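# Move box from shelves to desk, clear aisle cartons

## Task

Fetch the small cardboard box from the shelving at the aisle's far end and set it directly on the desk surface (resting on a carton does not count). Also shift every empty carton lying on the aisle floor so that each is fully outside the aisle. The robot must not tip over or finish leaning, or the task fails, and nothing may count as done if it only stays in place because the robot is holding it at the end.

## Robot and tools

ROBOT. A Hello Robot Stretch 3 with one arm: a two-wheeled base (0.33 m long, 0.34 m wide), a lift on a mast, and a telescoping arm that reaches out to the robot's RIGHT, ending in a wrist and gripper. The gripper cannot move forward on its own; drive the base for that. Turns pivot about the wheel-axle midpoint, 0.05 m behind the front edge. Stowed (arm in, wrist folded) the turn sweeps a 0.28 m radius; an unfolded level wrist reaches past that. Full speed (0.30 m/s, 1.9 rad/s) only when lift_m < 0.30, arm_m < 0.03 and wrist_yaw_rad > 2.54; otherwise 0.10 m/s and 0.63 rad/s.

FRAMES. Base frame: origin on the floor between the drive wheels, x forward, y left, z up. hand_pose is in this frame, at the closed-fingertip point. Odometry frame is the base frame at the start; heading is positive left, -3.142 to 3.142.

execute_actions takes "actions", a list run in order. Each action may hold "robot", "steps" (1 to 450 control steps, 30 per second) and "until". {"steps": n} alone waits. An empty list just reports. If anything in the call is invalid or out of range, nothing in it runs.
- "robot": {"base": ...} is a relative offset from where the base is when that command begins: {"translate_m": d} drives straight d metres (positive forward, |d| at most 1), or {"rotate_rad": d} spins in place d radians (positive = counter-clockwise/left, |d| at most 3.2). One of the two per command; no sideways motion.
- "joints": absolute targets by name; unnamed joints keep their goals. Ranges: lift_m 0 to 1.1 (arm height, m); arm_m 0 to 0.52 (extension, m); wrist_yaw_rad -1.345 to 4.42 (0 along the arm, positive toward the front, 3.0 folded over the base); wrist_pitch_rad -1.57 to 0.451 (negative tips fingers down); wrist_roll_rad -2.911 to 2.911; gripper_m -0.089 to 0.179 (bigger is wider; actual fingertip gap is smaller by about 0.007 when nearly shut, 0.025 when fully open, zero below 0.007); head_pan_rad -3.953 to 1.73 (positive left, -1.57 faces along the arm); head_tilt_rad -1.53 to 0.419 (negative down).
- "contact_limits": {"arm_m": e}, effort in % (1 to 100), at which that arm motion halts; lower is gentler, too low halts immediately.
- A list of up to 8 commands in place of one runs them in sequence; {"pause_s": s} (max 15) waits. {"robot": {"stop": true}} brakes everything and clears the queue. A new command acts immediately and discards the rest of an older queue.
- "until": e.g. {"robot": {"status": "ended"}} with "steps": 450 waits until nothing is moving and no queue runs. Fields such as lift_m, lift_m_goal, lift_m_status, base_status, translate_m, queue, queue_left, refusals can be tested with ["<", 0.3] style pairs or a status word; {"any": {"status": "ended"}} fires when any one motion ends.

zoom_image: {"camera": one of head_camera, nav_camera, wrist_camera, "region": [x0, y0, x1, y1]} in pixels of that camera's latest image, origin top-left, at most 504 by 504. head_camera and nav_camera move with head_pan_rad/head_tilt_rad; wrist_camera rides on the gripper.

finished_scene: {"scene": n}, the current scene number; final and irreversible, so let all motion end first.

RESULTS. Each result is a snapshot plus one image per camera. base_status shows progress as (translate_m done of goal). joint_goals, joint_status, measured_speeds, motor_effort (% with peak in brackets; positive pushes toward higher values; readings are biased and noisy), refusals, queue and queue_left appear. Status words: moving, done (within tolerance), off_target (blocked, may keep pushing), contact_stop (the arm or lift hit something and went slack until commanded again), time_out, stopped, not_commanded, torque_fault (a wrist servo overheated and is limp for 10 s; wait with steps). robot.on_its_own reports goals the robot changed itself, slack or switched-off joints, loaded motors, and lean in base_tilt (degrees, forward/right positive). "refused:" and "dropped:" lines name failing goals (counted from 0); "replaced:" is informational. lidar_m: 12 distances, 30-degree sectors from straight ahead going counter-clockwise (4th left, 7th behind, 10th right), scanned 0.17 m above the floor; misses table tops, low objects, glass, thin legs. wrist_depth_mm and head_depth_mm: 7x7 grids of median depth in mm.

GRIPPING. Close to a gripper_m below the object's width; lower squeezes more, but the stall guard eases off so heavy items may slip. Open to at least 0.02 above the touch value to let go. gripper_m and "done" do not confirm a grasp; check the cameras.

AVOID. Fold or unfold the wrist only with lift_m between 0.32 and 0.95, wrist_pitch_rad -0.4, wrist_roll_rad near 0; once folded the lift may go down to 0.25. With wrist_yaw_rad below -0.4 keep wrist_pitch_rad at -0.5 or lower. Pushing against something rigid with the gripper above about 0.45 m, raising the contact limit, pushing again after a contact_stop, driving while holding or hooking something fixed, or snagging furniture (worst when reversing) can tip the robot. If it leans, reverse the last move in small steps, pull the gripper free, and lower lift_m to about 0.2 if needed. Avoid drops, slams, hard hits and strong pushes. Loose objects may occasionally get nudged by outside forces.

Each tool is called after "Emit:" as name(argument=value, ...) on one line, values as JSON.

## Session

Emit:
execute_actions(actions=[])

Scene clock: 0.00 s.
robot.base_odometry: x=+0.000 y=+0.000 heading=+0.000 (m, m, rad; robot's odometry frame)
robot.turned_by_wheels: +0.000 (rad since the last result)
robot.turned_by_imu: +0.000 (rad since the last result)
robot.base_tilt: forward=-0.7 right=+2.7 (deg)
robot.lidar_m: 0.96 1.44 1.61 2.17 2.87 2.84 1.35 0.90 1.42 1.16 0.91 0.90
robot.head_depth_mm: 873 865 856 850 842 835 830 / 936 925 918 910 900 894 887 / 985 977 966 957 948 943 932 / 1075 1066 1058 1049 1040 1027 1008 / 1177 1165 1151 1139 1128 1103 1105 / 1299 1277 1262 1247 1235 1207 1211 / 1445 1405 1400 1384 1360 1336 1329
robot.base_status: not_commanded
robot.joint_positions: lift_m=+0.549 arm_m=+0.002 wrist_yaw_rad=+3.077 wrist_pitch_rad=-0.625 wrist_roll_rad=+0.008 gripper_m=+0.037 head_pan_rad=-0.002 head_tilt_rad=-0.017
robot.joint_goals: lift_m=+0.549 arm_m=+0.002 wrist_yaw_rad=+3.077 wrist_pitch_rad=-0.625 wrist_roll_rad=+0.008 gripper_m=+0.037 head_pan_rad=-0.002 head_tilt_rad=-0.017
robot.joint_status: lift_m=not_commanded arm_m=not_commanded wrist_yaw_rad=not_commanded wrist_pitch_rad=not_commanded wrist_roll_rad=not_commanded gripper_m=not_commanded head_pan_rad=not_commanded head_tilt_rad=not_commanded
robot.measured_speeds: translate_m=+0.000 rotate_rad=+0.000 lift_m=+0.000 arm_m=+0.000 wrist_yaw_rad=+0.000 wrist_pitch_rad=+0.000 wrist_roll_rad=+0.000 head_pan_rad=+0.000 head_tilt_rad=+0.000
robot: refusals=0 queue=idle queue_left=0
robot.motor_effort: left_wheel=+2 right_wheel=+1 lift_m=+28 arm_m=-1 wrist_yaw_rad=+1 wrist_pitch_rad=+3 wrist_roll_rad=+0 gripper_m=+0 head_pan_rad=+0 head_tilt_rad=+2 (%)
robot.hand_pose: x=-0.0088 y=+0.0461 z=+0.5183 quat_wxyz=(+0.240, +0.682, +0.195, +0.663) (m; robot's base frame)
robot.wrist_depth_mm: - - - - - - - / - - - - - - - / - - - - - - - / 928 903 893 965 973 919 988 / 788 805 792 830 792 813 796 / 696 700 - 714 715 725 717 / 613 625 - 639 634 629 625
pictures: head_camera (sideways: a quarter turn clockwise sets it upright), nav_camera (sideways: a quarter turn counterclockwise sets it upright), wrist_camera
Images, in order (width x height): head_camera 896x504, nav_camera 672x504, wrist_camera 644x364.

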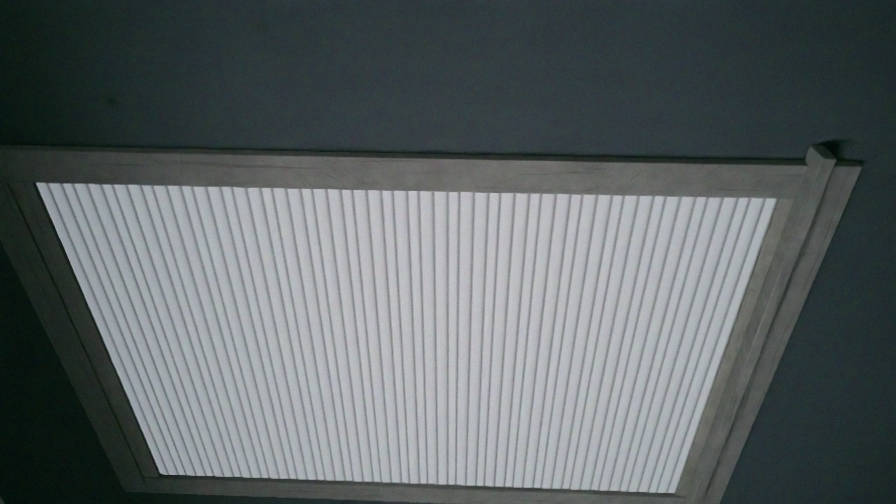

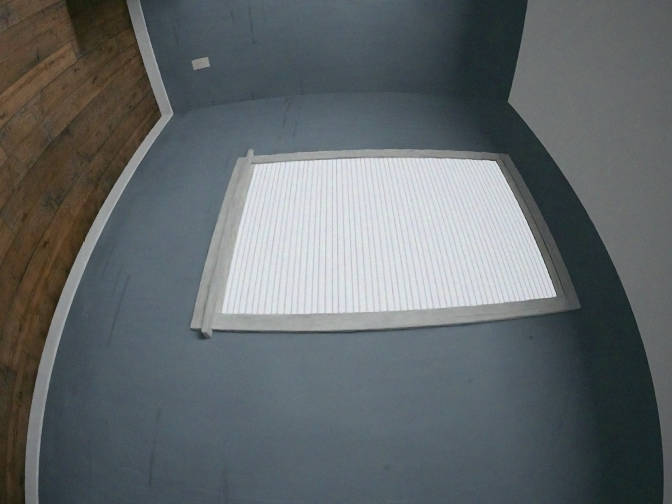

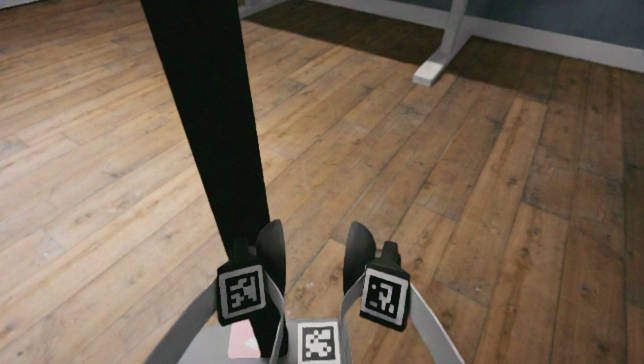

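Emit:
execute_actions(actions=[{"robot":{"joints":{"head_pan_rad":1.7,"head_tilt_rad":-0.5,"wrist_pitch_rad":-0.4,"lift_m":0.26}},"steps":450,"until":{"robot":{"status":"ended"}}}])

Emit:
execute_actions(actions=[{"robot":{"joints":{"head_pan_rad":-3.0}},"steps":450,"until":{"robot":{"status":"ended"}}}])

Scene clock: 6.87 s.
robot.base_odometry: x=+0.000 y=+0.000 heading=+0.000 (m, m, rad; robot's odometry frame)
robot.turned_by_wheels: +0.000 (rad since the last result)
robot.turned_by_imu: +0.001 (rad since the last result)
robot.base_tilt: forward=-0.7 right=+2.7 (deg)
robot.lidar_m: 0.96 1.44 1.62 2.16 2.88 2.83 1.34 0.90 1.42 1.16 0.91 0.90
robot.head_depth_mm: 1809 1923 1999 1564 2137 1639 1338 / 1941 2087 2140 2311 2110 1637 1330 / 2092 2262 2315 2561 2107 1629 1332 / 2309 2479 2324 2595 2102 1624 1327 / 2531 2729 2892 2951 2068 1620 1317 / 2784 3018 3245 2938 2087 1607 1318 / 2687 2841 3039 2916 2157 - -
robot.base_status: not_commanded
robot.joint_positions: lift_m=+0.261 arm_m=+0.002 wrist_yaw_rad=+3.077 wrist_pitch_rad=-0.419 wrist_roll_rad=+0.008 gripper_m=+0.037 head_pan_rad=+1.693 head_tilt_rad=-0.494
robot.joint_goals: lift_m=+0.260 arm_m=+0.002 wrist_yaw_rad=+3.077 wrist_pitch_rad=-0.400 wrist_roll_rad=+0.008 gripper_m=+0.037 head_pan_rad=+1.700 head_tilt_rad=-0.500
robot.joint_status: lift_m=done arm_m=not_commanded wrist_yaw_rad=not_commanded wrist_pitch_rad=done wrist_roll_rad=not_commanded gripper_m=not_commanded head_pan_rad=done head_tilt_rad=done
robot.measured_speeds: translate_m=+0.000 rotate_rad=+0.000 lift_m=+0.000 arm_m=+0.000 wrist_yaw_rad=+0.000 wrist_pitch_rad=+0.000 wrist_roll_rad=+0.000 head_pan_rad=+0.000 head_tilt_rad=+0.000
robot: refusals=0 queue=done queue_left=0
robot.motor_effort: left_wheel=+1(1) right_wheel=+1(1) lift_m=+15(29) arm_m=-1(0) wrist_yaw_rad=+0(0) wrist_pitch_rad=+5(5) wrist_roll_rad=+0(0) gripper_m=+1(1) head_pan_rad=+2(24) head_tilt_rad=-2(34) (%)
robot.hand_pose: x=-0.0068 y=+0.0766 z=+0.2729 quat_wxyz=(+0.170, +0.698, +0.124, +0.684) (m; robot's base frame)
robot.wrist_depth_mm: - - - - - - - / - - - - - - - / 923 947 986 988 - - - / 708 725 723 742 726 726 744 / 571 574 - 598 594 606 587 / 476 484 - - 504 497 495 / - - - - 415 431 425
pictures: head_camera (sideways: a quarter turn clockwise sets it upright), nav_camera (sideways: a quarter turn counterclockwise sets it upright), wrist_camera
camera_calibration (this result's frames):
head_camera: T_world_to_cam=[[0.075467, -0.435606, -0.896968, 1.18201], [-0.991231, -0.130624, -0.0199614, 0.037189], [-0.10847, 0.890609, -0.441644, 0.530043], [0, 0, 0, 1]] pos_world=[0.00515363, 0.0476887, 1.29506]
nav_camera: T_world_to_cam=[[-0.024063, 0.489338, 0.871762, -1.09186], [0.993053, 0.11217, -0.0355522, 0.091136], [-0.115182, 0.864851, -0.488637, 0.594382], [0, 0, 0, 1]] pos_world=[-0.0483139, 0.0100139, 1.24552]
wrist_camera: T_world_to_cam=[[0.998378, -0.0547057, 0.0157843, 0.00193002], [-0.015231, -0.523723, -0.851752, 0.314151], [0.0548623, 0.85013, -0.523707, 0.247276], [0, 0, 0, 1]] pos_world=[-0.0107082, -0.0455831, 0.397048]
Images, in order (width x height): head_camera 896x504, nav_camera 672x504, wrist_camera 644x364.

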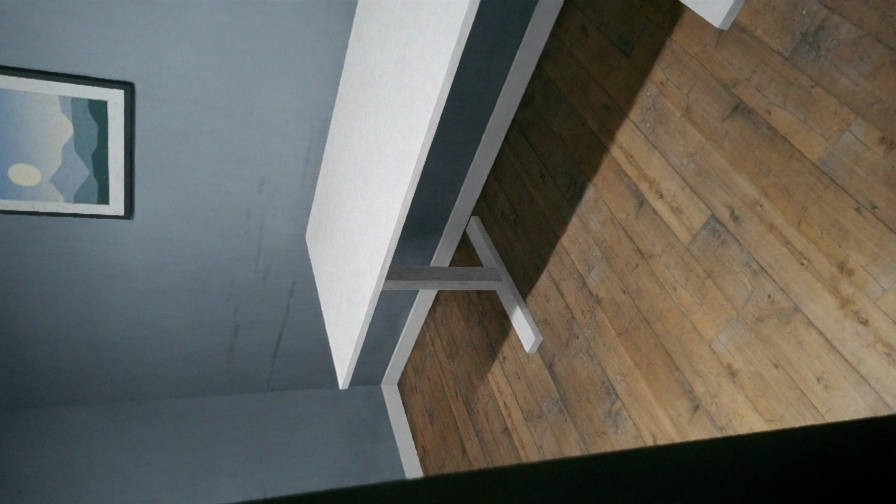

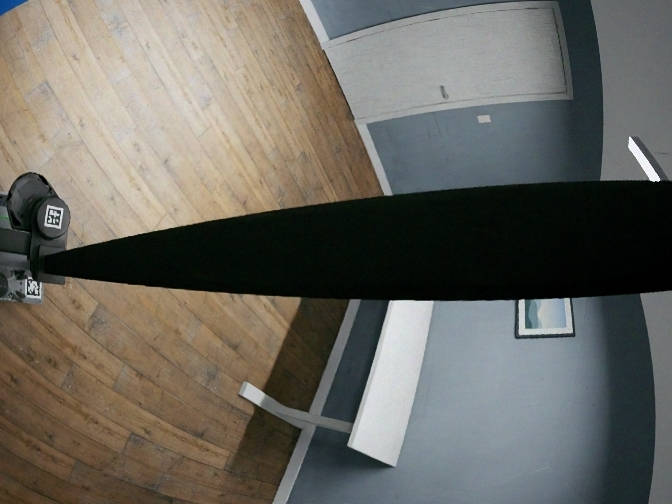

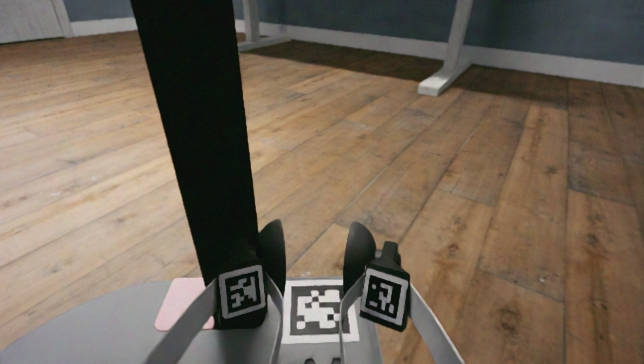

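Scene clock: 9.67 s.
robot.base_odometry: x=+0.000 y=+0.000 heading=+0.000 (m, m, rad; robot's odometry frame)
robot.turned_by_wheels: +0.000 (rad since the last result)
robot.turned_by_imu: +0.001 (rad since the last result)
robot.base_tilt: forward=-0.6 right=+2.7 (deg)
robot.lidar_m: 0.97 1.44 1.62 2.16 2.86 2.83 1.34 0.90 1.42 1.16 0.91 0.90
robot.head_depth_mm: 1467 1651 2853 2929 2130 1641 1338 / 1318 1422 1595 1797 1969 1631 1328 / 1420 2005 1922 1892 1904 1639 1324 / 1549 2159 1876 1997 2029 1625 1324 / 1852 2064 2003 2187 1797 1528 1316 / 869 927 995 1078 1174 1286 1319 / 803 855 912 978 1058 1144 1237
robot.base_status: not_commanded
robot.joint_positions: lift_m=+0.261 arm_m=+0.002 wrist_yaw_rad=+3.077 wrist_pitch_rad=-0.419 wrist_roll_rad=+0.008 gripper_m=+0.037 head_pan_rad=-2.993 head_tilt_rad=-0.494
robot.joint_goals: lift_m=+0.260 arm_m=+0.002 wrist_yaw_rad=+3.077 wrist_pitch_rad=-0.400 wrist_roll_rad=+0.008 gripper_m=+0.037 head_pan_rad=-3.000 head_tilt_rad=-0.500
robot.joint_status: lift_m=done arm_m=not_commanded wrist_yaw_rad=not_commanded wrist_pitch_rad=done wrist_roll_rad=not_commanded gripper_m=not_commanded head_pan_rad=done head_tilt_rad=done
robot.measured_speeds: translate_m=+0.000 rotate_rad=+0.000 lift_m=+0.000 arm_m=+0.000 wrist_yaw_rad=+0.000 wrist_pitch_rad=+0.000 wrist_roll_rad=+0.000 head_pan_rad=+0.000 head_tilt_rad=+0.000
robot: refusals=0 queue=done queue_left=0
robot.motor_effort: left_wheel=+1(1) right_wheel=+0(0) lift_m=+15(14) arm_m=-1(0) wrist_yaw_rad=+1(0) wrist_pitch_rad=+5(6) wrist_roll_rad=+0(0) gripper_m=+0(0) head_pan_rad=-2(25) head_tilt_rad=-3(2) (%)
robot.hand_pose: x=-0.0068 y=+0.0766 z=+0.2729 quat_wxyz=(+0.170, +0.698, +0.124, +0.684) (m; robot's base frame)
robot.wrist_depth_mm: - - - - - - - / - - - - - - - / 917 942 962 928 981 - - / 715 716 723 726 736 759 759 / 559 574 - 601 581 590 587 / 469 496 - - 490 492 502 / - - - - 415 419 418
pictures: head_camera (sideways: a quarter turn clockwise sets it upright), nav_camera (sideways: a quarter turn counterclockwise sets it upright), wrist_camera
camera_calibration (this result's frames):
head_camera: T_world_to_cam=[[0.433604, 0.0871309, -0.896881, 1.17972], [0.157124, -0.987377, -0.0199596, 0.0301817], [-0.887299, -0.132267, -0.441821, 0.535025], [0, 0, 0, 1]] pos_world=[-0.0415449, -0.00222286, 1.29505]
nav_camera: T_world_to_cam=[[-0.488688, -0.0371834, 0.871666, -1.0889], [-0.138714, 0.989694, -0.0355503, 0.0980373], [-0.861361, -0.138286, -0.48881, 0.599158], [0, 0, 0, 1]] pos_world=[-0.00244218, -0.0546609, 1.24552]
wrist_camera: T_world_to_cam=[[0.998378, -0.0547055, 0.0157842, 0.0019301], [-0.0152311, -0.523723, -0.851752, 0.314151], [0.0548621, 0.85013, -0.523707, 0.247276], [0, 0, 0, 1]] pos_world=[-0.0107082, -0.0455831, 0.397048]
Images, in order (width x height): head_camera 896x504, nav_camera 672x504, wrist_camera 644x364.

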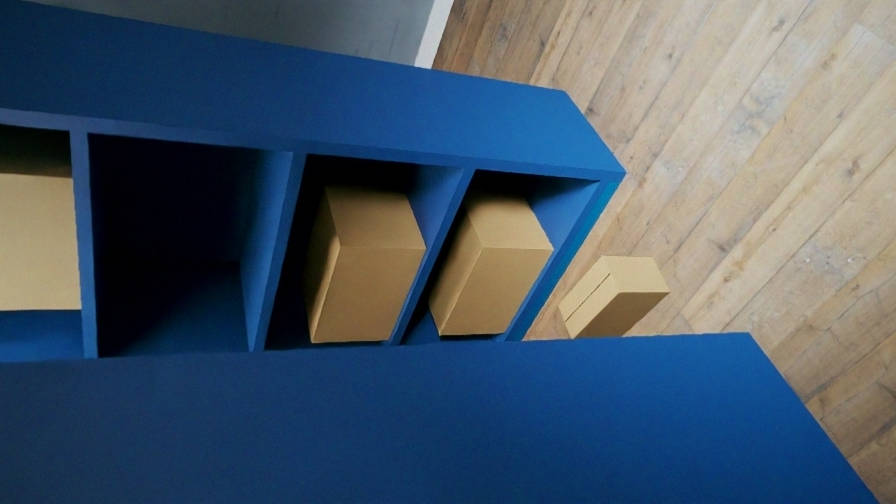

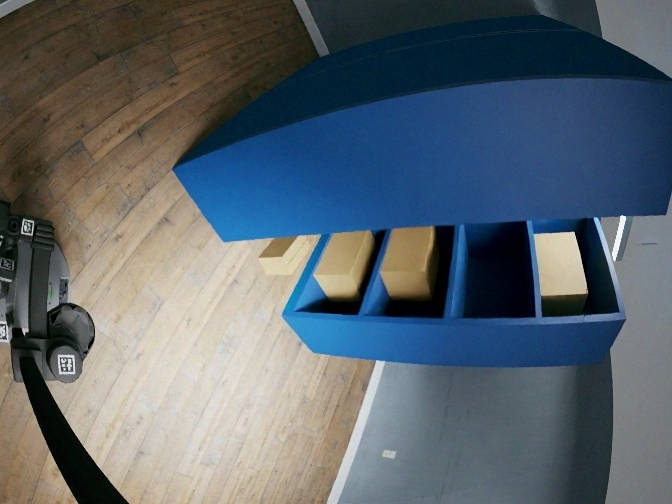

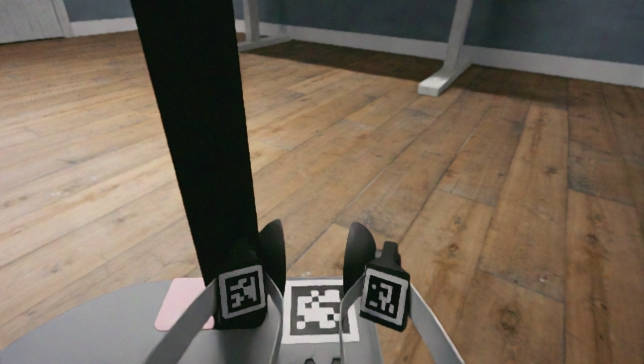

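Emit:
execute_actions(actions=[{"robot":[{"base":{"rotate_rad":2.535},"joints":{"head_pan_rad":0,"head_tilt_rad":-0.6}},{"base":{"translate_m":0.93}},{"base":{"rotate_rad":1.571}}],"steps":450,"until":{"robot":{"status":"ended"}}}])

Scene clock: 25.03 s.
robot.base_odometry: x=-0.764 y=+0.530 heading=-2.177 (m, m, rad; robot's odometry frame)
robot.turned_by_wheels: +4.106 (rad since the last result)
robot.turned_by_imu: +4.138 (rad since the last result)
robot.base_tilt: forward=-0.7 right=+2.7 (deg)
robot.lidar_m: 0.89 0.89 1.89 1.83 1.92 1.71 2.04 1.70 1.96 1.91 1.17 0.92
robot.head_depth_mm: 1414 1506 1261 1297 1092 1212 1256 / 2194 1931 1712 1692 1625 1466 1251 / 2248 2470 2674 2495 1867 1499 1251 / 2257 2461 2740 2468 1733 1411 1243 / 2192 2338 2340 2146 1788 1502 1240 / 1402 1112 1705 1380 1146 1297 1238 / 710 769 842 943 1073 1239 1239
robot.base_status: done (rotate_rad +1.5709 of +1.5710)
robot.joint_positions: lift_m=+0.261 arm_m=+0.002 wrist_yaw_rad=+3.077 wrist_pitch_rad=-0.419 wrist_roll_rad=+0.008 gripper_m=+0.037 head_pan_rad=-0.007 head_tilt_rad=-0.594
robot.joint_goals: lift_m=+0.260 arm_m=+0.002 wrist_yaw_rad=+3.077 wrist_pitch_rad=-0.400 wrist_roll_rad=+0.008 gripper_m=+0.037 head_pan_rad=+0.000 head_tilt_rad=-0.600
robot.joint_status: lift_m=done arm_m=not_commanded wrist_yaw_rad=not_commanded wrist_pitch_rad=done wrist_roll_rad=not_commanded gripper_m=not_commanded head_pan_rad=done head_tilt_rad=done
robot.measured_speeds: translate_m=+0.000 rotate_rad=+0.000 lift_m=+0.000 arm_m=+0.000 wrist_yaw_rad=+0.000 wrist_pitch_rad=+0.000 wrist_roll_rad=+0.000 head_pan_rad=+0.000 head_tilt_rad=+0.000
robot: refusals=0 queue=done queue_left=0
robot.motor_effort: left_wheel=-1(11) right_wheel=+2(12) lift_m=+15(15) arm_m=-1(2) wrist_yaw_rad=+1(1) wrist_pitch_rad=+5(5) wrist_roll_rad=+0(0) gripper_m=+0(1) head_pan_rad=+2(27) head_tilt_rad=-2(17) (%)
robot.hand_pose: x=-0.0068 y=+0.0766 z=+0.2730 quat_wxyz=(+0.170, +0.698, +0.124, +0.684) (m; robot's base frame)
robot.wrist_depth_mm: - - - - - - - / - - - - - - - / 921 969 967 979 - - - / 714 720 716 728 760 739 755 / 570 577 - 612 579 595 600 / 470 501 - - 485 491 502 / - - - - 416 422 423
pictures: head_camera (sideways: a quarter turn clockwise sets it upright), nav_camera (sideways: a quarter turn counterclockwise sets it upright), wrist_camera
camera_calibration (this result's frames):
head_camera: T_world_to_cam=[[-0.529004, -0.0182056, -0.848424, 1.12239], [-0.00399215, 0.999812, -0.018965, 0.029867], [0.84861, -0.00664552, -0.528977, 0.63784], [0, 0, 0, 1]] pos_world=[0.0525896, -0.00518886, 1.29023]
nav_camera: T_world_to_cam=[[0.572927, -0.0396634, 0.818646, -1.02624], [-0.0199905, -0.999207, -0.0344213, 0.0958388], [0.819362, 0.00335578, -0.573266, 0.69879], [0, 0, 0, 1]] pos_world=[0.017315, 0.0527136, 1.24402]
wrist_camera: T_world_to_cam=[[0.998377, -0.0547118, 0.0157872, 0.00192546], [-0.015212, -0.523417, -0.851941, 0.314235], [0.0548745, 0.850318, -0.5234, 0.247216], [0, 0, 0, 1]] pos_world=[-0.0107081, -0.0456313, 0.397072]
Images, in order (width x height): head_camera 896x504, nav_camera 672x504, wrist_camera 644x364.

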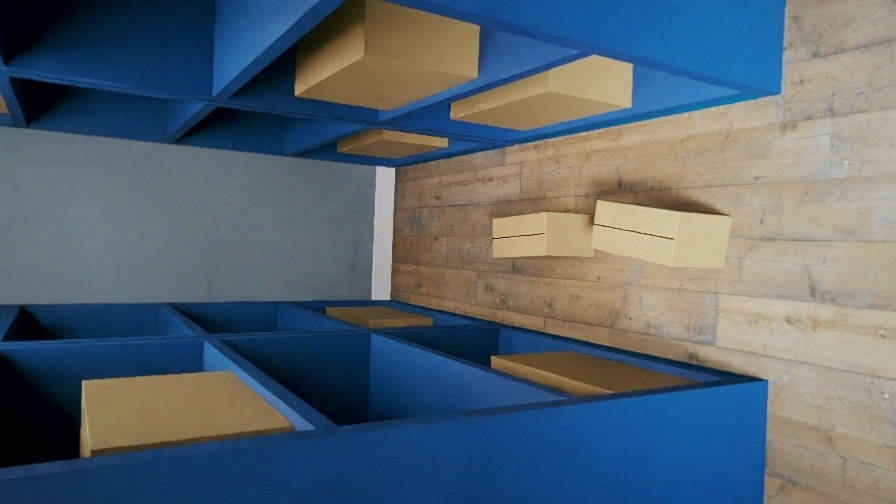

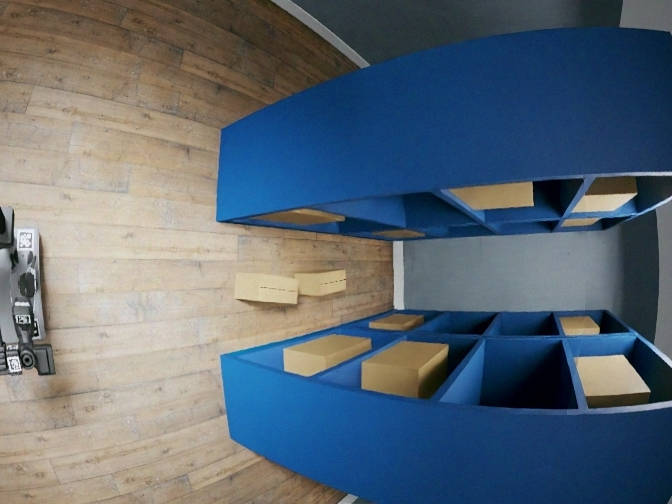

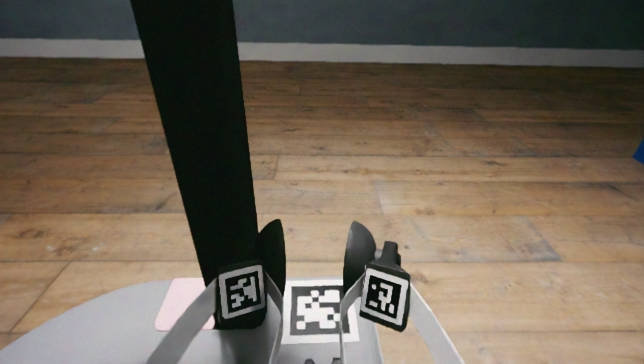

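Emit:
execute_actions(actions=[{"robot":[{"base":{"translate_m":0.52}},{"base":{"rotate_rad":1.55},"joints":{"head_pan_rad":-1.57,"head_tilt_rad":-1.0}},{"joints":{"lift_m":0.4}},{"joints":{"wrist_yaw_rad":0,"gripper_m":0.179}}],"steps":450,"until":{"robot":{"status":"ended"}}}])

Scene clock: 40.67 s.
robot.base_odometry: x=-1.060 y=+0.103 heading=-0.628 (m, m, rad; robot's odometry frame)
robot.turned_by_wheels: +1.550 (rad since the last result)
robot.turned_by_imu: +1.565 (rad since the last result)
robot.base_tilt: forward=-0.6 right=+2.7 (deg)
robot.lidar_m: 1.81 1.89 2.20 2.26 2.20 2.00 1.94 0.50 0.45 0.44 0.41 0.48
robot.head_depth_mm: 1551 1203 1179 1186 1277 1170 1098 / 1882 1869 1747 1524 1353 1219 1094 / 1967 2167 1857 1541 1317 1216 - / 1971 2162 1839 1509 1293 1243 - / 1828 1923 1760 1533 1364 1210 1085 / 1107 1219 1120 1143 1166 1169 1090 / 678 1226 1068 911 789 1139 1084
robot.base_status: done (rotate_rad +1.5499 of +1.5500)
robot.joint_positions: lift_m=+0.399 arm_m=+0.002 wrist_yaw_rad=+0.003 wrist_pitch_rad=-0.419 wrist_roll_rad=+0.008 gripper_m=+0.179 head_pan_rad=-1.563 head_tilt_rad=-0.988
robot.joint_goals: lift_m=+0.400 arm_m=+0.002 wrist_yaw_rad=+0.000 wrist_pitch_rad=-0.400 wrist_roll_rad=+0.008 gripper_m=+0.179 head_pan_rad=-1.570 head_tilt_rad=-1.000
robot.joint_status: lift_m=done arm_m=not_commanded wrist_yaw_rad=done wrist_pitch_rad=done wrist_roll_rad=not_commanded gripper_m=done head_pan_rad=done head_tilt_rad=done
robot.measured_speeds: translate_m=+0.000 rotate_rad=+0.000 lift_m=+0.000 arm_m=+0.000 wrist_yaw_rad=+0.000 wrist_pitch_rad=+0.000 wrist_roll_rad=+0.000 head_pan_rad=+0.000 head_tilt_rad=+0.000
robot: refusals=0 queue=done queue_left=0
robot.motor_effort: left_wheel=-2(11) right_wheel=+3(12) lift_m=+38(40) arm_m=-1(1) wrist_yaw_rad=-2(4) wrist_pitch_rad=+5(5) wrist_roll_rad=+0(0) gripper_m=-1(88) head_pan_rad=-2(23) head_tilt_rad=-6(37) (%)
robot.hand_pose: x=-0.0209 y=-0.3716 z=+0.4120 quat_wxyz=(+0.689, +0.148, -0.694, -0.147) (m; robot's base frame)
robot.wrist_depth_mm: 821 887 922 - - 888 818 / 756 913 945 - - 805 819 / 447 514 - - - 674 490 / 357 472 881 744 992 663 484 / 336 511 756 755 745 668 541 / - 524 638 467 614 665 568 / 344 482 554 385 534 550 507
pictures: head_camera (sideways: a quarter turn clockwise sets it upright), nav_camera (sideways: a quarter turn counterclockwise sets it upright), wrist_camera
camera_calibration (this result's frames):
head_camera: T_world_to_cam=[[-0.0283018, 0.814035, -0.580126, 0.769669], [0.999592, 0.0252683, -0.0133091, 0.0163735], [0.00382468, -0.580266, -0.814418, 1.01426], [0, 0, 0, 1]] pos_world=[0.00153699, -0.0384123, 1.27275]
nav_camera: T_world_to_cam=[[-0.0290265, -0.84397, 0.535604, -0.653728], [-0.99949, 0.0173898, -0.0267647, 0.0918297], [0.0132746, -0.536108, -0.844045, 1.05586], [0, 0, 0, 1]] pos_world=[0.0587914, 0.012733, 1.24379]
wrist_camera: T_world_to_cam=[[-0.999796, -0.0125755, 0.0157905, -0.0367974], [-0.0200357, 0.522866, -0.852179, 0.586716], [0.00246026, -0.852322, -0.523012, 0.0679176], [0, 0, 0, 1]] pos_world=[-0.0252017, -0.249349, 0.53609]
Images, in order (width x height): head_camera 896x504, nav_camera 672x504, wrist_camera 644x364.

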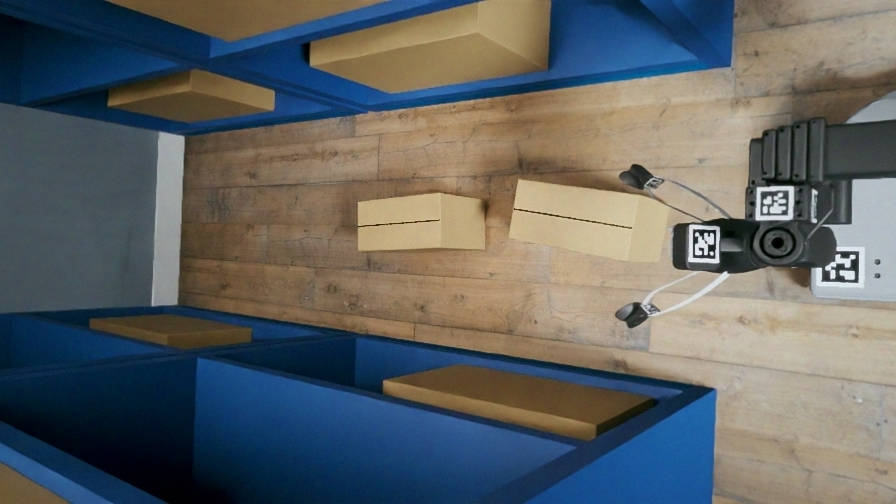

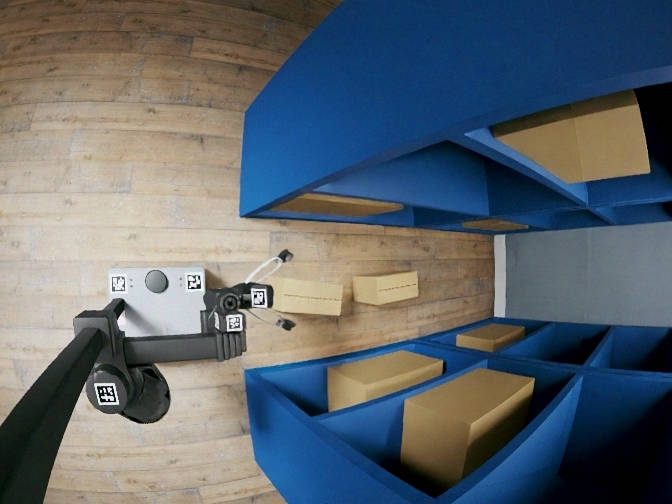

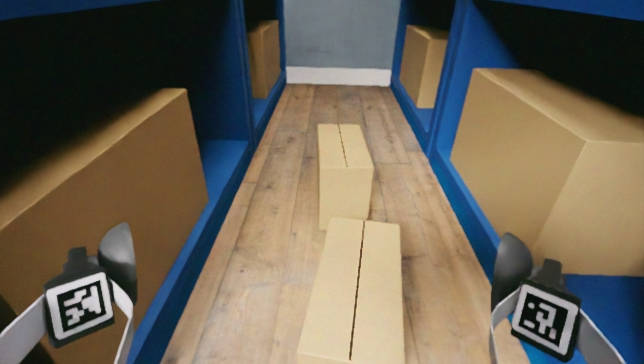

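Emit:
execute_actions(actions=[{"robot":[{"base":{"translate_m":-0.025},"joints":{"lift_m":0.09,"wrist_yaw_rad":-0.1,"head_tilt_rad":-0.2}},{"joints":{"arm_m":0.13}}],"steps":450,"until":{"robot":{"status":"ended"}}}])

Scene clock: 50.20 s.
robot.base_odometry: x=-1.081 y=+0.118 heading=-0.628 (m, m, rad; robot's odometry frame)
robot.turned_by_wheels: +0.000 (rad since the last result)
robot.turned_by_imu: +0.001 (rad since the last result)
robot.base_tilt: forward=-0.7 right=+2.7 (deg)
robot.lidar_m: 1.84 1.92 2.20 2.55 2.19 1.98 1.91 0.48 0.49 0.44 0.43 0.48
robot.head_depth_mm: 1115 1106 1135 1171 1200 1073 1054 / 1952 1830 2041 2070 2016 1649 1566 / 1955 2016 2079 2145 2221 2220 1732 / 1951 2014 2095 2153 2216 2278 1718 / 1962 2002 2071 2129 2206 2113 1725 / 1079 1103 1150 1185 1229 1257 1321 / 775 782 1143 807 815 1245 1016
robot.base_status: done (translate_m -0.0250 of -0.0250)
robot.joint_positions: lift_m=+0.104 arm_m=+0.002 wrist_yaw_rad=-0.097 wrist_pitch_rad=-0.382 wrist_roll_rad=-0.005 gripper_m=+0.179 head_pan_rad=-1.563 head_tilt_rad=-0.211
robot.joint_goals: lift_m=+0.104 arm_m=+0.002 wrist_yaw_rad=-0.100 wrist_pitch_rad=-0.400 wrist_roll_rad=-0.005 gripper_m=+0.179 head_pan_rad=-1.570 head_tilt_rad=-0.200
robot.joint_status: lift_m=contact_stop arm_m=not_commanded wrist_yaw_rad=done wrist_pitch_rad=done wrist_roll_rad=not_commanded gripper_m=done head_pan_rad=done head_tilt_rad=done
robot.measured_speeds: translate_m=+0.000 rotate_rad=+0.000 lift_m=+0.000 arm_m=+0.000 wrist_yaw_rad=+0.000 wrist_pitch_rad=+0.000 wrist_roll_rad=+0.000 head_pan_rad=+0.000 head_tilt_rad=+0.000
robot: refusals=0 queue=dropped queue_left=0
robot.on_its_own: lift_m is slack since a contact_stop, until your next command for it (your +0.090 is given up)
robot.motor_effort: left_wheel=-1(7) right_wheel=+3(4) lift_m=+26(52) arm_m=-1(1) wrist_yaw_rad=-2(3) wrist_pitch_rad=-5(11) wrist_roll_rad=+4(15) gripper_m=+0(0) head_pan_rad=-2(2) head_tilt_rad=+6(44) (%)
robot.hand_pose: x=-0.0436 y=-0.3750 z=+0.1246 quat_wxyz=(+0.689, +0.101, -0.698, -0.168) (m; robot's base frame)
robot.wrist_depth_mm: 410 825 - - 894 511 407 / 416 680 912 282 830 506 440 / 405 544 207 202 633 492 470 / 390 466 229 219 487 456 367 / 356 367 254 242 379 393 343 / - 306 285 271 314 318 309 / 246 256 260 263 266 262 277
pictures: head_camera (sideways: a quarter turn clockwise sets it upright), nav_camera (sideways: a quarter turn counterclockwise sets it upright), wrist_camera
ARM HIT: the arm struck its own base hard.
dropped: robot: command 0 of its queue: lift_m: contact_stop
camera_calibration (this result's frames):
head_camera: T_world_to_cam=[[-0.0231625, 0.17358, -0.984547, 1.29698], [0.99971, 0.0104558, -0.0216758, 0.0272839], [0.00653176, -0.984764, -0.173772, 0.180716], [0, 0, 0, 1]] pos_world=[0.00158498, -0.0474529, 1.30893]
nav_camera: T_world_to_cam=[[-0.0340121, -0.226243, 0.973477, -1.22456], [-0.999289, -0.00813955, -0.0368057, 0.104935], [0.0162507, -0.974037, -0.225805, 0.251534], [0, 0, 0, 1]] pos_world=[0.0591224, -0.0311906, 1.25274]
wrist_camera: T_world_to_cam=[[-0.996173, 0.0828131, 0.0279608, -0.0206493], [0.0164594, 0.491904, -0.870494, 0.335379], [-0.0858423, -0.866702, -0.491384, -0.0984225], [0, 0, 0, 1]] pos_world=[-0.0345393, -0.248567, 0.24416]
Images, in order (width x height): head_camera 896x504, nav_camera 672x504, wrist_camera 644x364.

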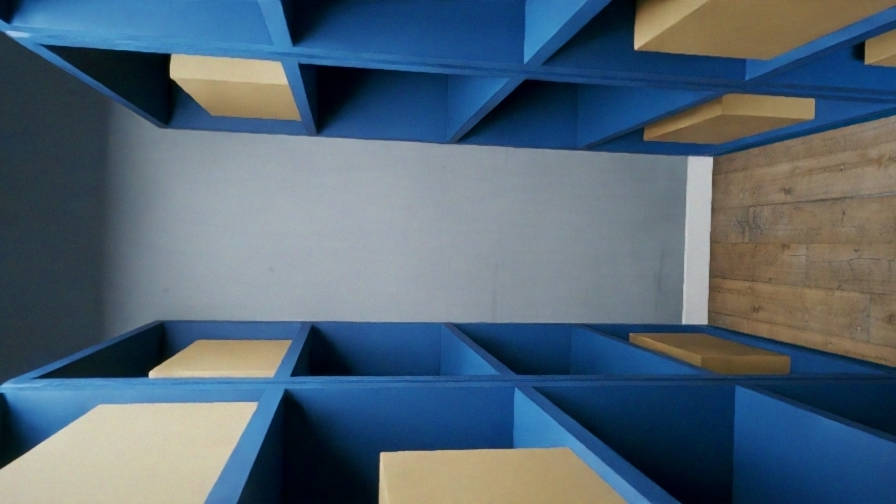

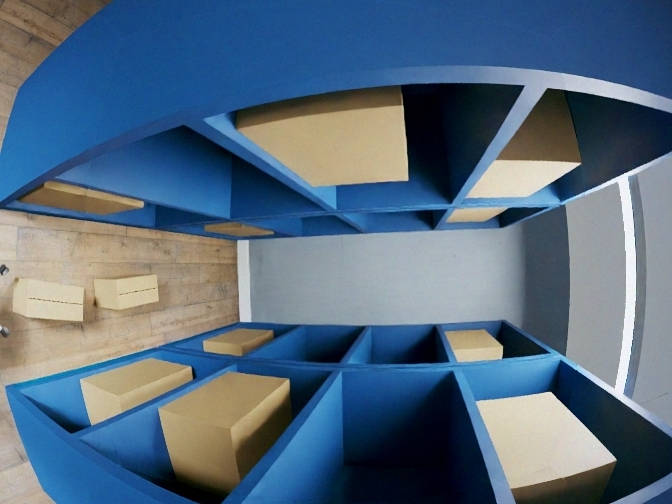

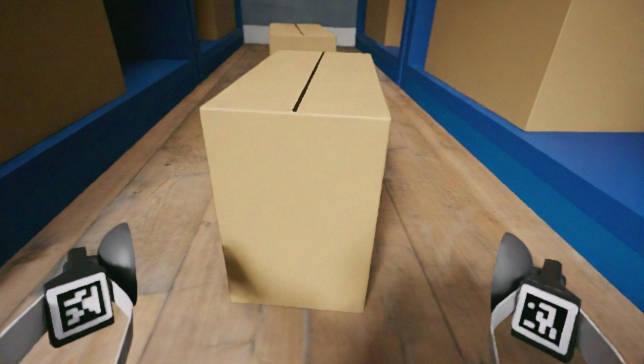

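Emit:
execute_actions(actions=[{"robot":[{"joints":{"lift_m":0.125,"head_tilt_rad":-1.1}},{"joints":{"arm_m":0.14}},{"joints":{"lift_m":0.10}},{"joints":{"gripper_m":0.06}},{"joints":{"lift_m":0.3}},{"joints":{"arm_m":0.0}}],"steps":450,"until":{"robot":{"status":"ended"}}}])

Scene clock: 64.90 s.
robot.base_odometry: x=-1.081 y=+0.118 heading=-0.628 (m, m, rad; robot's odometry frame)
robot.turned_by_wheels: +0.000 (rad since the last result)
robot.turned_by_imu: +0.003 (rad since the last result)
robot.base_tilt: forward=-0.7 right=+2.7 (deg)
robot.lidar_m: 1.84 1.91 2.21 2.56 2.18 1.98 1.92 0.48 0.27 0.27 0.42 0.48
robot.head_depth_mm: 1147 1126 1159 1241 1224 1178 1090 / 1818 1767 1581 1421 1304 1194 1106 / 2080 1926 1664 1471 1269 1206 - / 2082 1921 1604 1439 1017 1171 - / 1942 1836 1633 1463 1300 1183 1078 / 1168 1171 1220 1241 1225 1188 1078 / 1145 1112 961 863 980 1182 1076
robot.base_status: done (translate_m -0.0250 of -0.0250)
robot.joint_positions: lift_m=+0.299 arm_m=+0.003 wrist_yaw_rad=-0.099 wrist_pitch_rad=-0.424 wrist_roll_rad=+0.009 gripper_m=+0.084 head_pan_rad=-1.564 head_tilt_rad=-1.087
robot.joint_goals: lift_m=+0.300 arm_m=+0.000 wrist_yaw_rad=-0.100 wrist_pitch_rad=-0.400 wrist_roll_rad=+0.009 gripper_m=+0.084 head_pan_rad=-1.570 head_tilt_rad=-1.100
robot.joint_status: lift_m=done arm_m=done wrist_yaw_rad=done wrist_pitch_rad=done wrist_roll_rad=not_commanded gripper_m=done head_pan_rad=done head_tilt_rad=done
robot.measured_speeds: translate_m=+0.000 rotate_rad=+0.000 lift_m=+0.000 arm_m=+0.000 wrist_yaw_rad=+0.000 wrist_pitch_rad=+0.000 wrist_roll_rad=+0.000 head_pan_rad=+0.000 head_tilt_rad=+0.000
robot: refusals=0 queue=done queue_left=0
robot.on_its_own: gripper_m is held at +0.084, not at your +0.060, by its stall guard, which is still easing
robot.motor_effort: left_wheel=-1(1) right_wheel=+3(3) lift_m=+40(43) arm_m=-6(5) wrist_yaw_rad=-1(4) wrist_pitch_rad=+7(7) wrist_roll_rad=+0(4) gripper_m=-6(99) head_pan_rad=-2(2) head_tilt_rad=-7(49) (%)
robot.hand_pose: x=-0.0437 y=-0.3701 z=+0.3108 quat_wxyz=(+0.680, +0.114, -0.700, -0.184) (m; robot's base frame)
robot.wrist_depth_mm: 795 809 - - 876 739 741 / 418 885 - - 959 512 449 / 409 635 - 705 899 513 495 / 411 634 795 726 763 543 547 / 406 549 147 135 126 563 531 / 395 - 137 126 117 462 440 / 382 430 128 119 111 433 382
pictures: head_camera (sideways: a quarter turn clockwise sets it upright), nav_camera (sideways: a quarter turn counterclockwise sets it upright), wrist_camera
camera_calibration (this result's frames):
head_camera: T_world_to_cam=[[-0.0281434, 0.867462, -0.496707, 0.660996], [0.9996, 0.0258318, -0.011524, 0.0140477], [0.00283422, -0.496832, -0.867842, 1.08371], [0, 0, 0, 1]] pos_world=[0.00148908, -0.0353314, 1.26897]
nav_camera: T_world_to_cam=[[-0.0292378, -0.892809, 0.449486, -0.541547], [-0.999497, 0.0205822, -0.0241322, 0.0883993], [0.012294, -0.449966, -0.892961, 1.11944], [0, 0, 0, 1]] pos_world=[0.0587588, 0.0183925, 1.24517]
wrist_camera: T_world_to_cam=[[-0.995862, 0.0895893, 0.0152264, -0.0198299], [0.0343943, 0.526679, -0.849368, 0.502109], [-0.0841137, -0.84533, -0.527581, 0.0165319], [0, 0, 0, 1]] pos_world=[-0.035627, -0.248699, 0.435499]
Images, in order (width x height): head_camera 896x504, nav_camera 672x504, wrist_camera 644x364.

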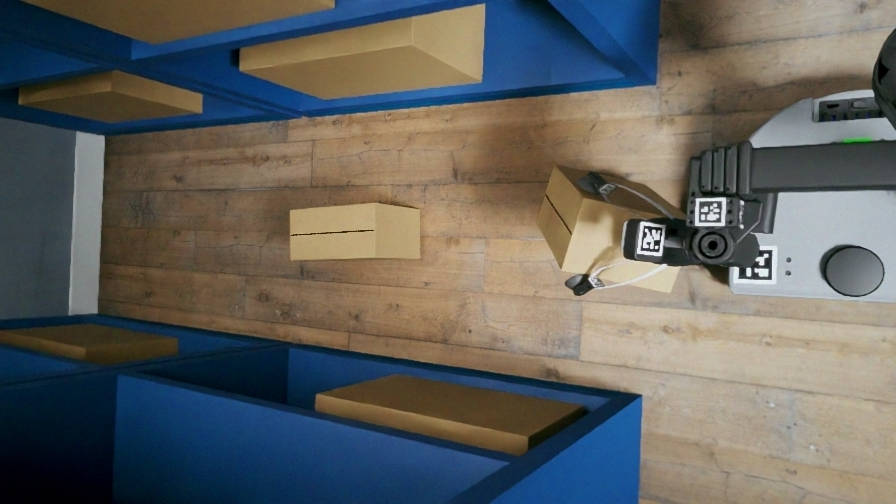

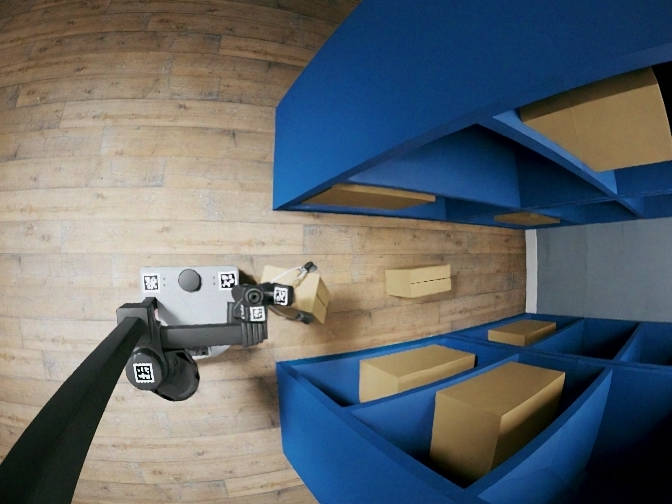

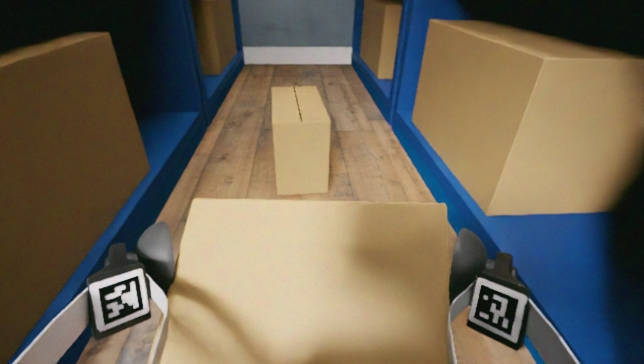

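Emit:
execute_actions(actions=[{"robot":[{"joints":{"lift_m":0.4}},{"joints":{"wrist_yaw_rad":1.2}},{"base":{"rotate_rad":1.75}},{"joints":{"wrist_yaw_rad":0,"arm_m":0.45,"lift_m":0.26}}],"steps":450,"until":{"robot":{"status":"ended"}}}])

Scene clock: 81.63 s.
robot.base_odometry: x=-1.081 y=+0.118 heading=+1.122 (m, m, rad; robot's odometry frame)
robot.turned_by_wheels: +1.750 (rad since the last result)
robot.turned_by_imu: +1.663 (rad since the last result)
robot.base_tilt: forward=-0.6 right=+2.7 (deg)
robot.lidar_m: 2.18 2.45 1.94 1.91 0.48 0.78 0.85 0.44 0.54 1.84 1.97 2.19
robot.head_depth_mm: 1705 1886 1673 1175 1083 1068 1067 / 1715 1914 1660 1471 1315 1080 1019 / 1743 1916 1661 1451 1313 1204 - / 1758 1907 1678 1434 1311 1202 - / 1786 1899 1646 1463 1307 1186 1079 / 1807 1892 1643 1459 1301 1181 1081 / 1828 1889 1641 1449 1301 1179 1081
robot.base_status: done (rotate_rad +1.7498 of +1.7500)
robot.joint_positions: lift_m=+0.261 arm_m=+0.450 wrist_yaw_rad=+0.002 wrist_pitch_rad=-0.416 wrist_roll_rad=+0.010 gripper_m=+0.091 head_pan_rad=-1.566 head_tilt_rad=-1.093
robot.joint_goals: lift_m=+0.260 arm_m=+0.450 wrist_yaw_rad=+0.000 wrist_pitch_rad=-0.400 wrist_roll_rad=+0.010 gripper_m=+0.091 head_pan_rad=-1.570 head_tilt_rad=-1.100
robot.joint_status: lift_m=done arm_m=done wrist_yaw_rad=done wrist_pitch_rad=done wrist_roll_rad=not_commanded gripper_m=done head_pan_rad=done head_tilt_rad=done
robot.measured_speeds: translate_m=+0.000 rotate_rad=+0.000 lift_m=+0.000 arm_m=+0.000 wrist_yaw_rad=+0.000 wrist_pitch_rad=+0.000 wrist_roll_rad=+0.000 head_pan_rad=+0.000 head_tilt_rad=+0.000
robot: refusals=0 queue=done queue_left=0
robot.on_its_own: gripper_m is held at +0.091, not at your +0.060, by its stall guard, which is not easing now
robot.motor_effort: left_wheel=-9(91) right_wheel=+0(27) lift_m=+15(38) arm_m=+6(8) wrist_yaw_rad=-1(6) wrist_pitch_rad=+4(7) wrist_roll_rad=+0(0) gripper_m=+0(25) head_pan_rad=-1(2) head_tilt_rad=-3(7) (%)
robot.hand_pose: x=-0.0211 y=-0.8192 z=+0.2736 quat_wxyz=(+0.689, +0.146, -0.695, -0.146) (m; robot's base frame)
robot.wrist_depth_mm: - - - - - 983 932 / - - - - - - - / 939 954 - 994 - - - / 691 705 714 743 747 746 743 / 570 565 619 583 613 596 595 / 474 475 483 489 491 488 490 / 412 411 417 417 417 425 422
pictures: head_camera (sideways: a quarter turn clockwise sets it upright), nav_camera (sideways: a quarter turn counterclockwise sets it upright), wrist_camera
camera_calibration (this result's frames):
head_camera: T_world_to_cam=[[-0.0259901, 0.870332, -0.49178, 0.654565], [0.999661, 0.0234003, -0.0114183, 0.0139097], [0.00157012, -0.49191, -0.870645, 1.08736], [0, 0, 0, 1]] pos_world=[0.00139997, -0.0351325, 1.26876]
nav_camera: T_world_to_cam=[[-0.0314554, -0.895267, 0.444419, -0.534933], [-0.999443, 0.0232147, -0.0239742, 0.0881931], [0.0111462, -0.444925, -0.895498, 1.12274], [0, 0, 0, 1]] pos_world=[0.058803, 0.0185822, 1.24526]
wrist_camera: T_world_to_cam=[[-0.999836, -0.0107496, 0.014587, -0.0386952], [-0.0180511, 0.520743, -0.853522, 0.701491], [0.00157897, -0.853646, -0.520852, -0.387684], [0, 0, 0, 1]] pos_world=[-0.025414, -0.696658, 0.397377]
Images, in order (width x height): head_camera 896x504, nav_camera 672x504, wrist_camera 644x364.

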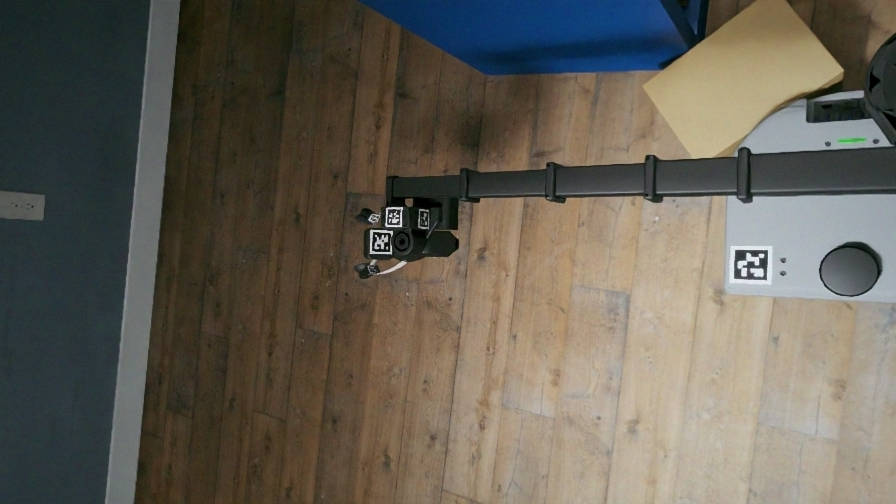

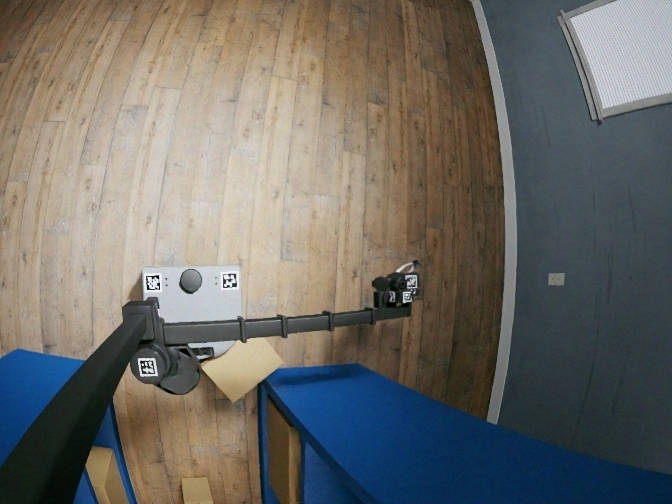

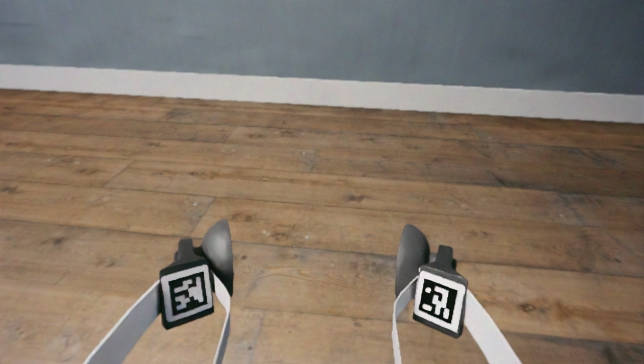

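Emit:
execute_actions(actions=[{"robot":[{"base":{"translate_m":0.3},"joints":{"arm_m":0.1,"lift_m":0.42,"wrist_pitch_rad":-1.3,"gripper_m":0}},{"base":{"rotate_rad":-1.3}},{"joints":{"arm_m":0.52}}],"steps":450,"until":{"robot":{"status":"ended"}}}])

Scene clock: 96.63 s.
robot.base_odometry: x=-0.951 y=+0.388 heading=-0.177 (m, m, rad; robot's odometry frame)
robot.turned_by_wheels: -1.300 (rad since the last result)
robot.turned_by_imu: -1.306 (rad since the last result)
robot.base_tilt: forward=-0.7 right=+2.7 (deg)
robot.lidar_m: 1.88 2.31 1.92 1.88 2.05 1.87 1.89 0.72 1.04 0.71 0.80 1.87
robot.head_depth_mm: 2171 1924 1615 1482 1322 1191 1101 / 1888 1917 1604 1470 1319 1193 1103 / 1356 1699 1656 1477 1307 1200 - / 1307 1114 1209 1308 1290 1201 - / 667 808 1027 1309 1285 1183 1087 / 702 854 1102 1411 1304 1181 1081 / 735 909 1195 1445 1302 1180 1082
robot.base_status: done (rotate_rad -1.2999 of -1.3000)
robot.joint_positions: lift_m=+0.419 arm_m=+0.520 wrist_yaw_rad=+0.001 wrist_pitch_rad=-1.300 wrist_roll_rad=+0.010 gripper_m=+0.000 head_pan_rad=-1.566 head_tilt_rad=-1.093
robot.joint_goals: lift_m=+0.420 arm_m=+0.520 wrist_yaw_rad=+0.000 wrist_pitch_rad=-1.300 wrist_roll_rad=+0.010 gripper_m=+0.000 head_pan_rad=-1.570 head_tilt_rad=-1.100
robot.joint_status: lift_m=done arm_m=done wrist_yaw_rad=done wrist_pitch_rad=done wrist_roll_rad=not_commanded gripper_m=done head_pan_rad=done head_tilt_rad=done
robot.measured_speeds: translate_m=+0.000 rotate_rad=+0.000 lift_m=+0.000 arm_m=+0.000 wrist_yaw_rad=+0.000 wrist_pitch_rad=+0.000 wrist_roll_rad=+0.000 head_pan_rad=+0.000 head_tilt_rad=+0.000
robot: refusals=0 queue=done queue_left=0
robot.motor_effort: left_wheel=+3(9) right_wheel=-2(6) lift_m=+39(41) arm_m=+6(8) wrist_yaw_rad=+0(1) wrist_pitch_rad=+0(4) wrist_roll_rad=+0(0) gripper_m=-2(85) head_pan_rad=-1(1) head_tilt_rad=-3(3) (%)
robot.hand_pose: x=-0.0216 y=-0.7100 z=+0.3049 quat_wxyz=(+0.561, +0.426, -0.565, -0.430) (m; robot's base frame)
robot.wrist_depth_mm: 200 145 177 383 499 501 502 / 418 257 215 416 499 494 493 / 254 407 337 477 486 487 483 / 90 117 396 479 473 476 479 / 98 130 337 349 464 474 465 / 458 460 337 - 452 459 453 / 449 445 334 332 337 443 441
pictures: head_camera (sideways: a quarter turn clockwise sets it upright), nav_camera (sideways: a quarter turn counterclockwise sets it upright), wrist_camera
camera_calibration (this result's frames):
head_camera: T_world_to_cam=[[-0.0259883, 0.870331, -0.491781, 0.654567], [0.999661, 0.0233982, -0.0114183, 0.0139097], [0.00156907, -0.491911, -0.870644, 1.08736], [0, 0, 0, 1]] pos_world=[0.0013999, -0.0351326, 1.26876]
nav_camera: T_world_to_cam=[[-0.0314573, -0.895266, 0.44442, -0.534935], [-0.999443, 0.0232168, -0.0239742, 0.0881931], [0.0111453, -0.444927, -0.895498, 1.12274], [0, 0, 0, 1]] pos_world=[0.0588031, 0.018582, 1.24526]
wrist_camera: T_world_to_cam=[[-0.999843, -0.0175082, 0.0025802, -0.0395558], [-0.0176969, 0.990143, -0.138941, 0.786686], [-0.000122169, -0.138965, -0.990297, 0.372319], [0, 0, 0, 1]] pos_world=[-0.0255822, -0.727885, 0.478112]
Images, in order (width x height): head_camera 896x504, nav_camera 672x504, wrist_camera 644x364.

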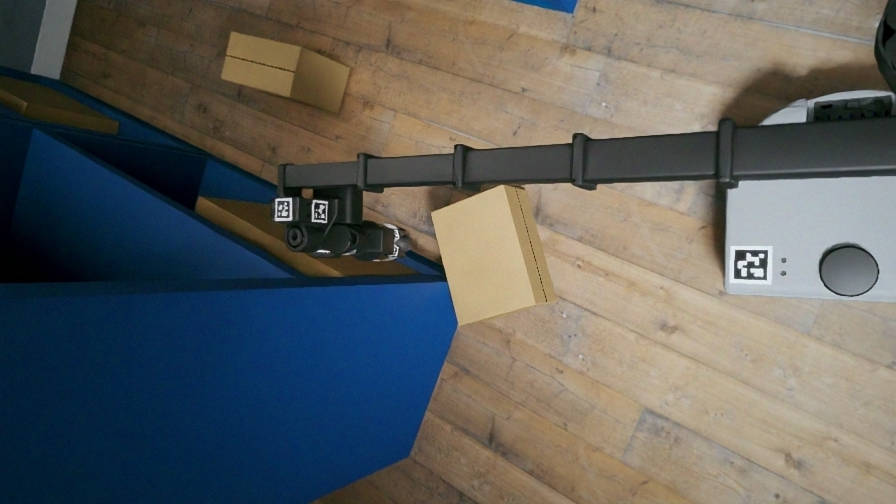

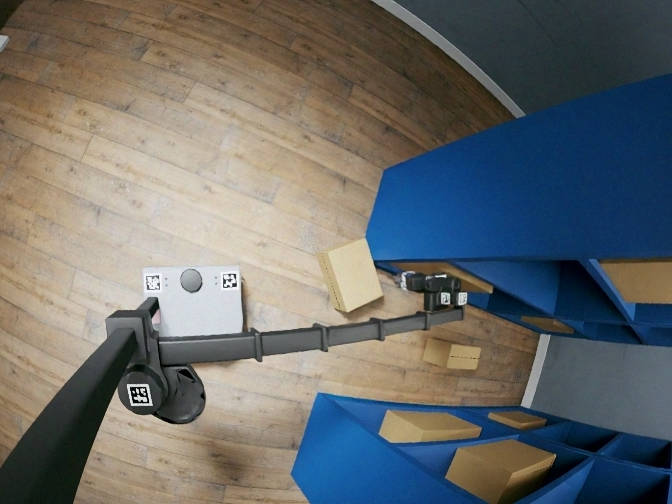

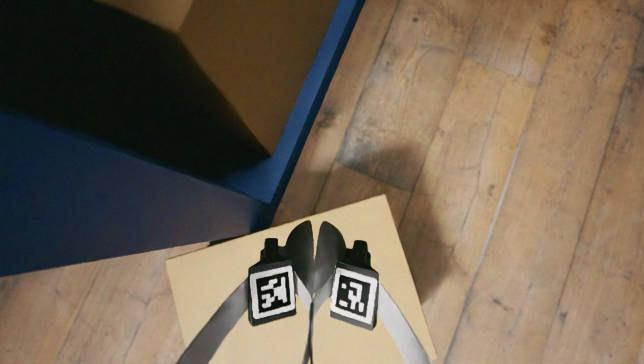

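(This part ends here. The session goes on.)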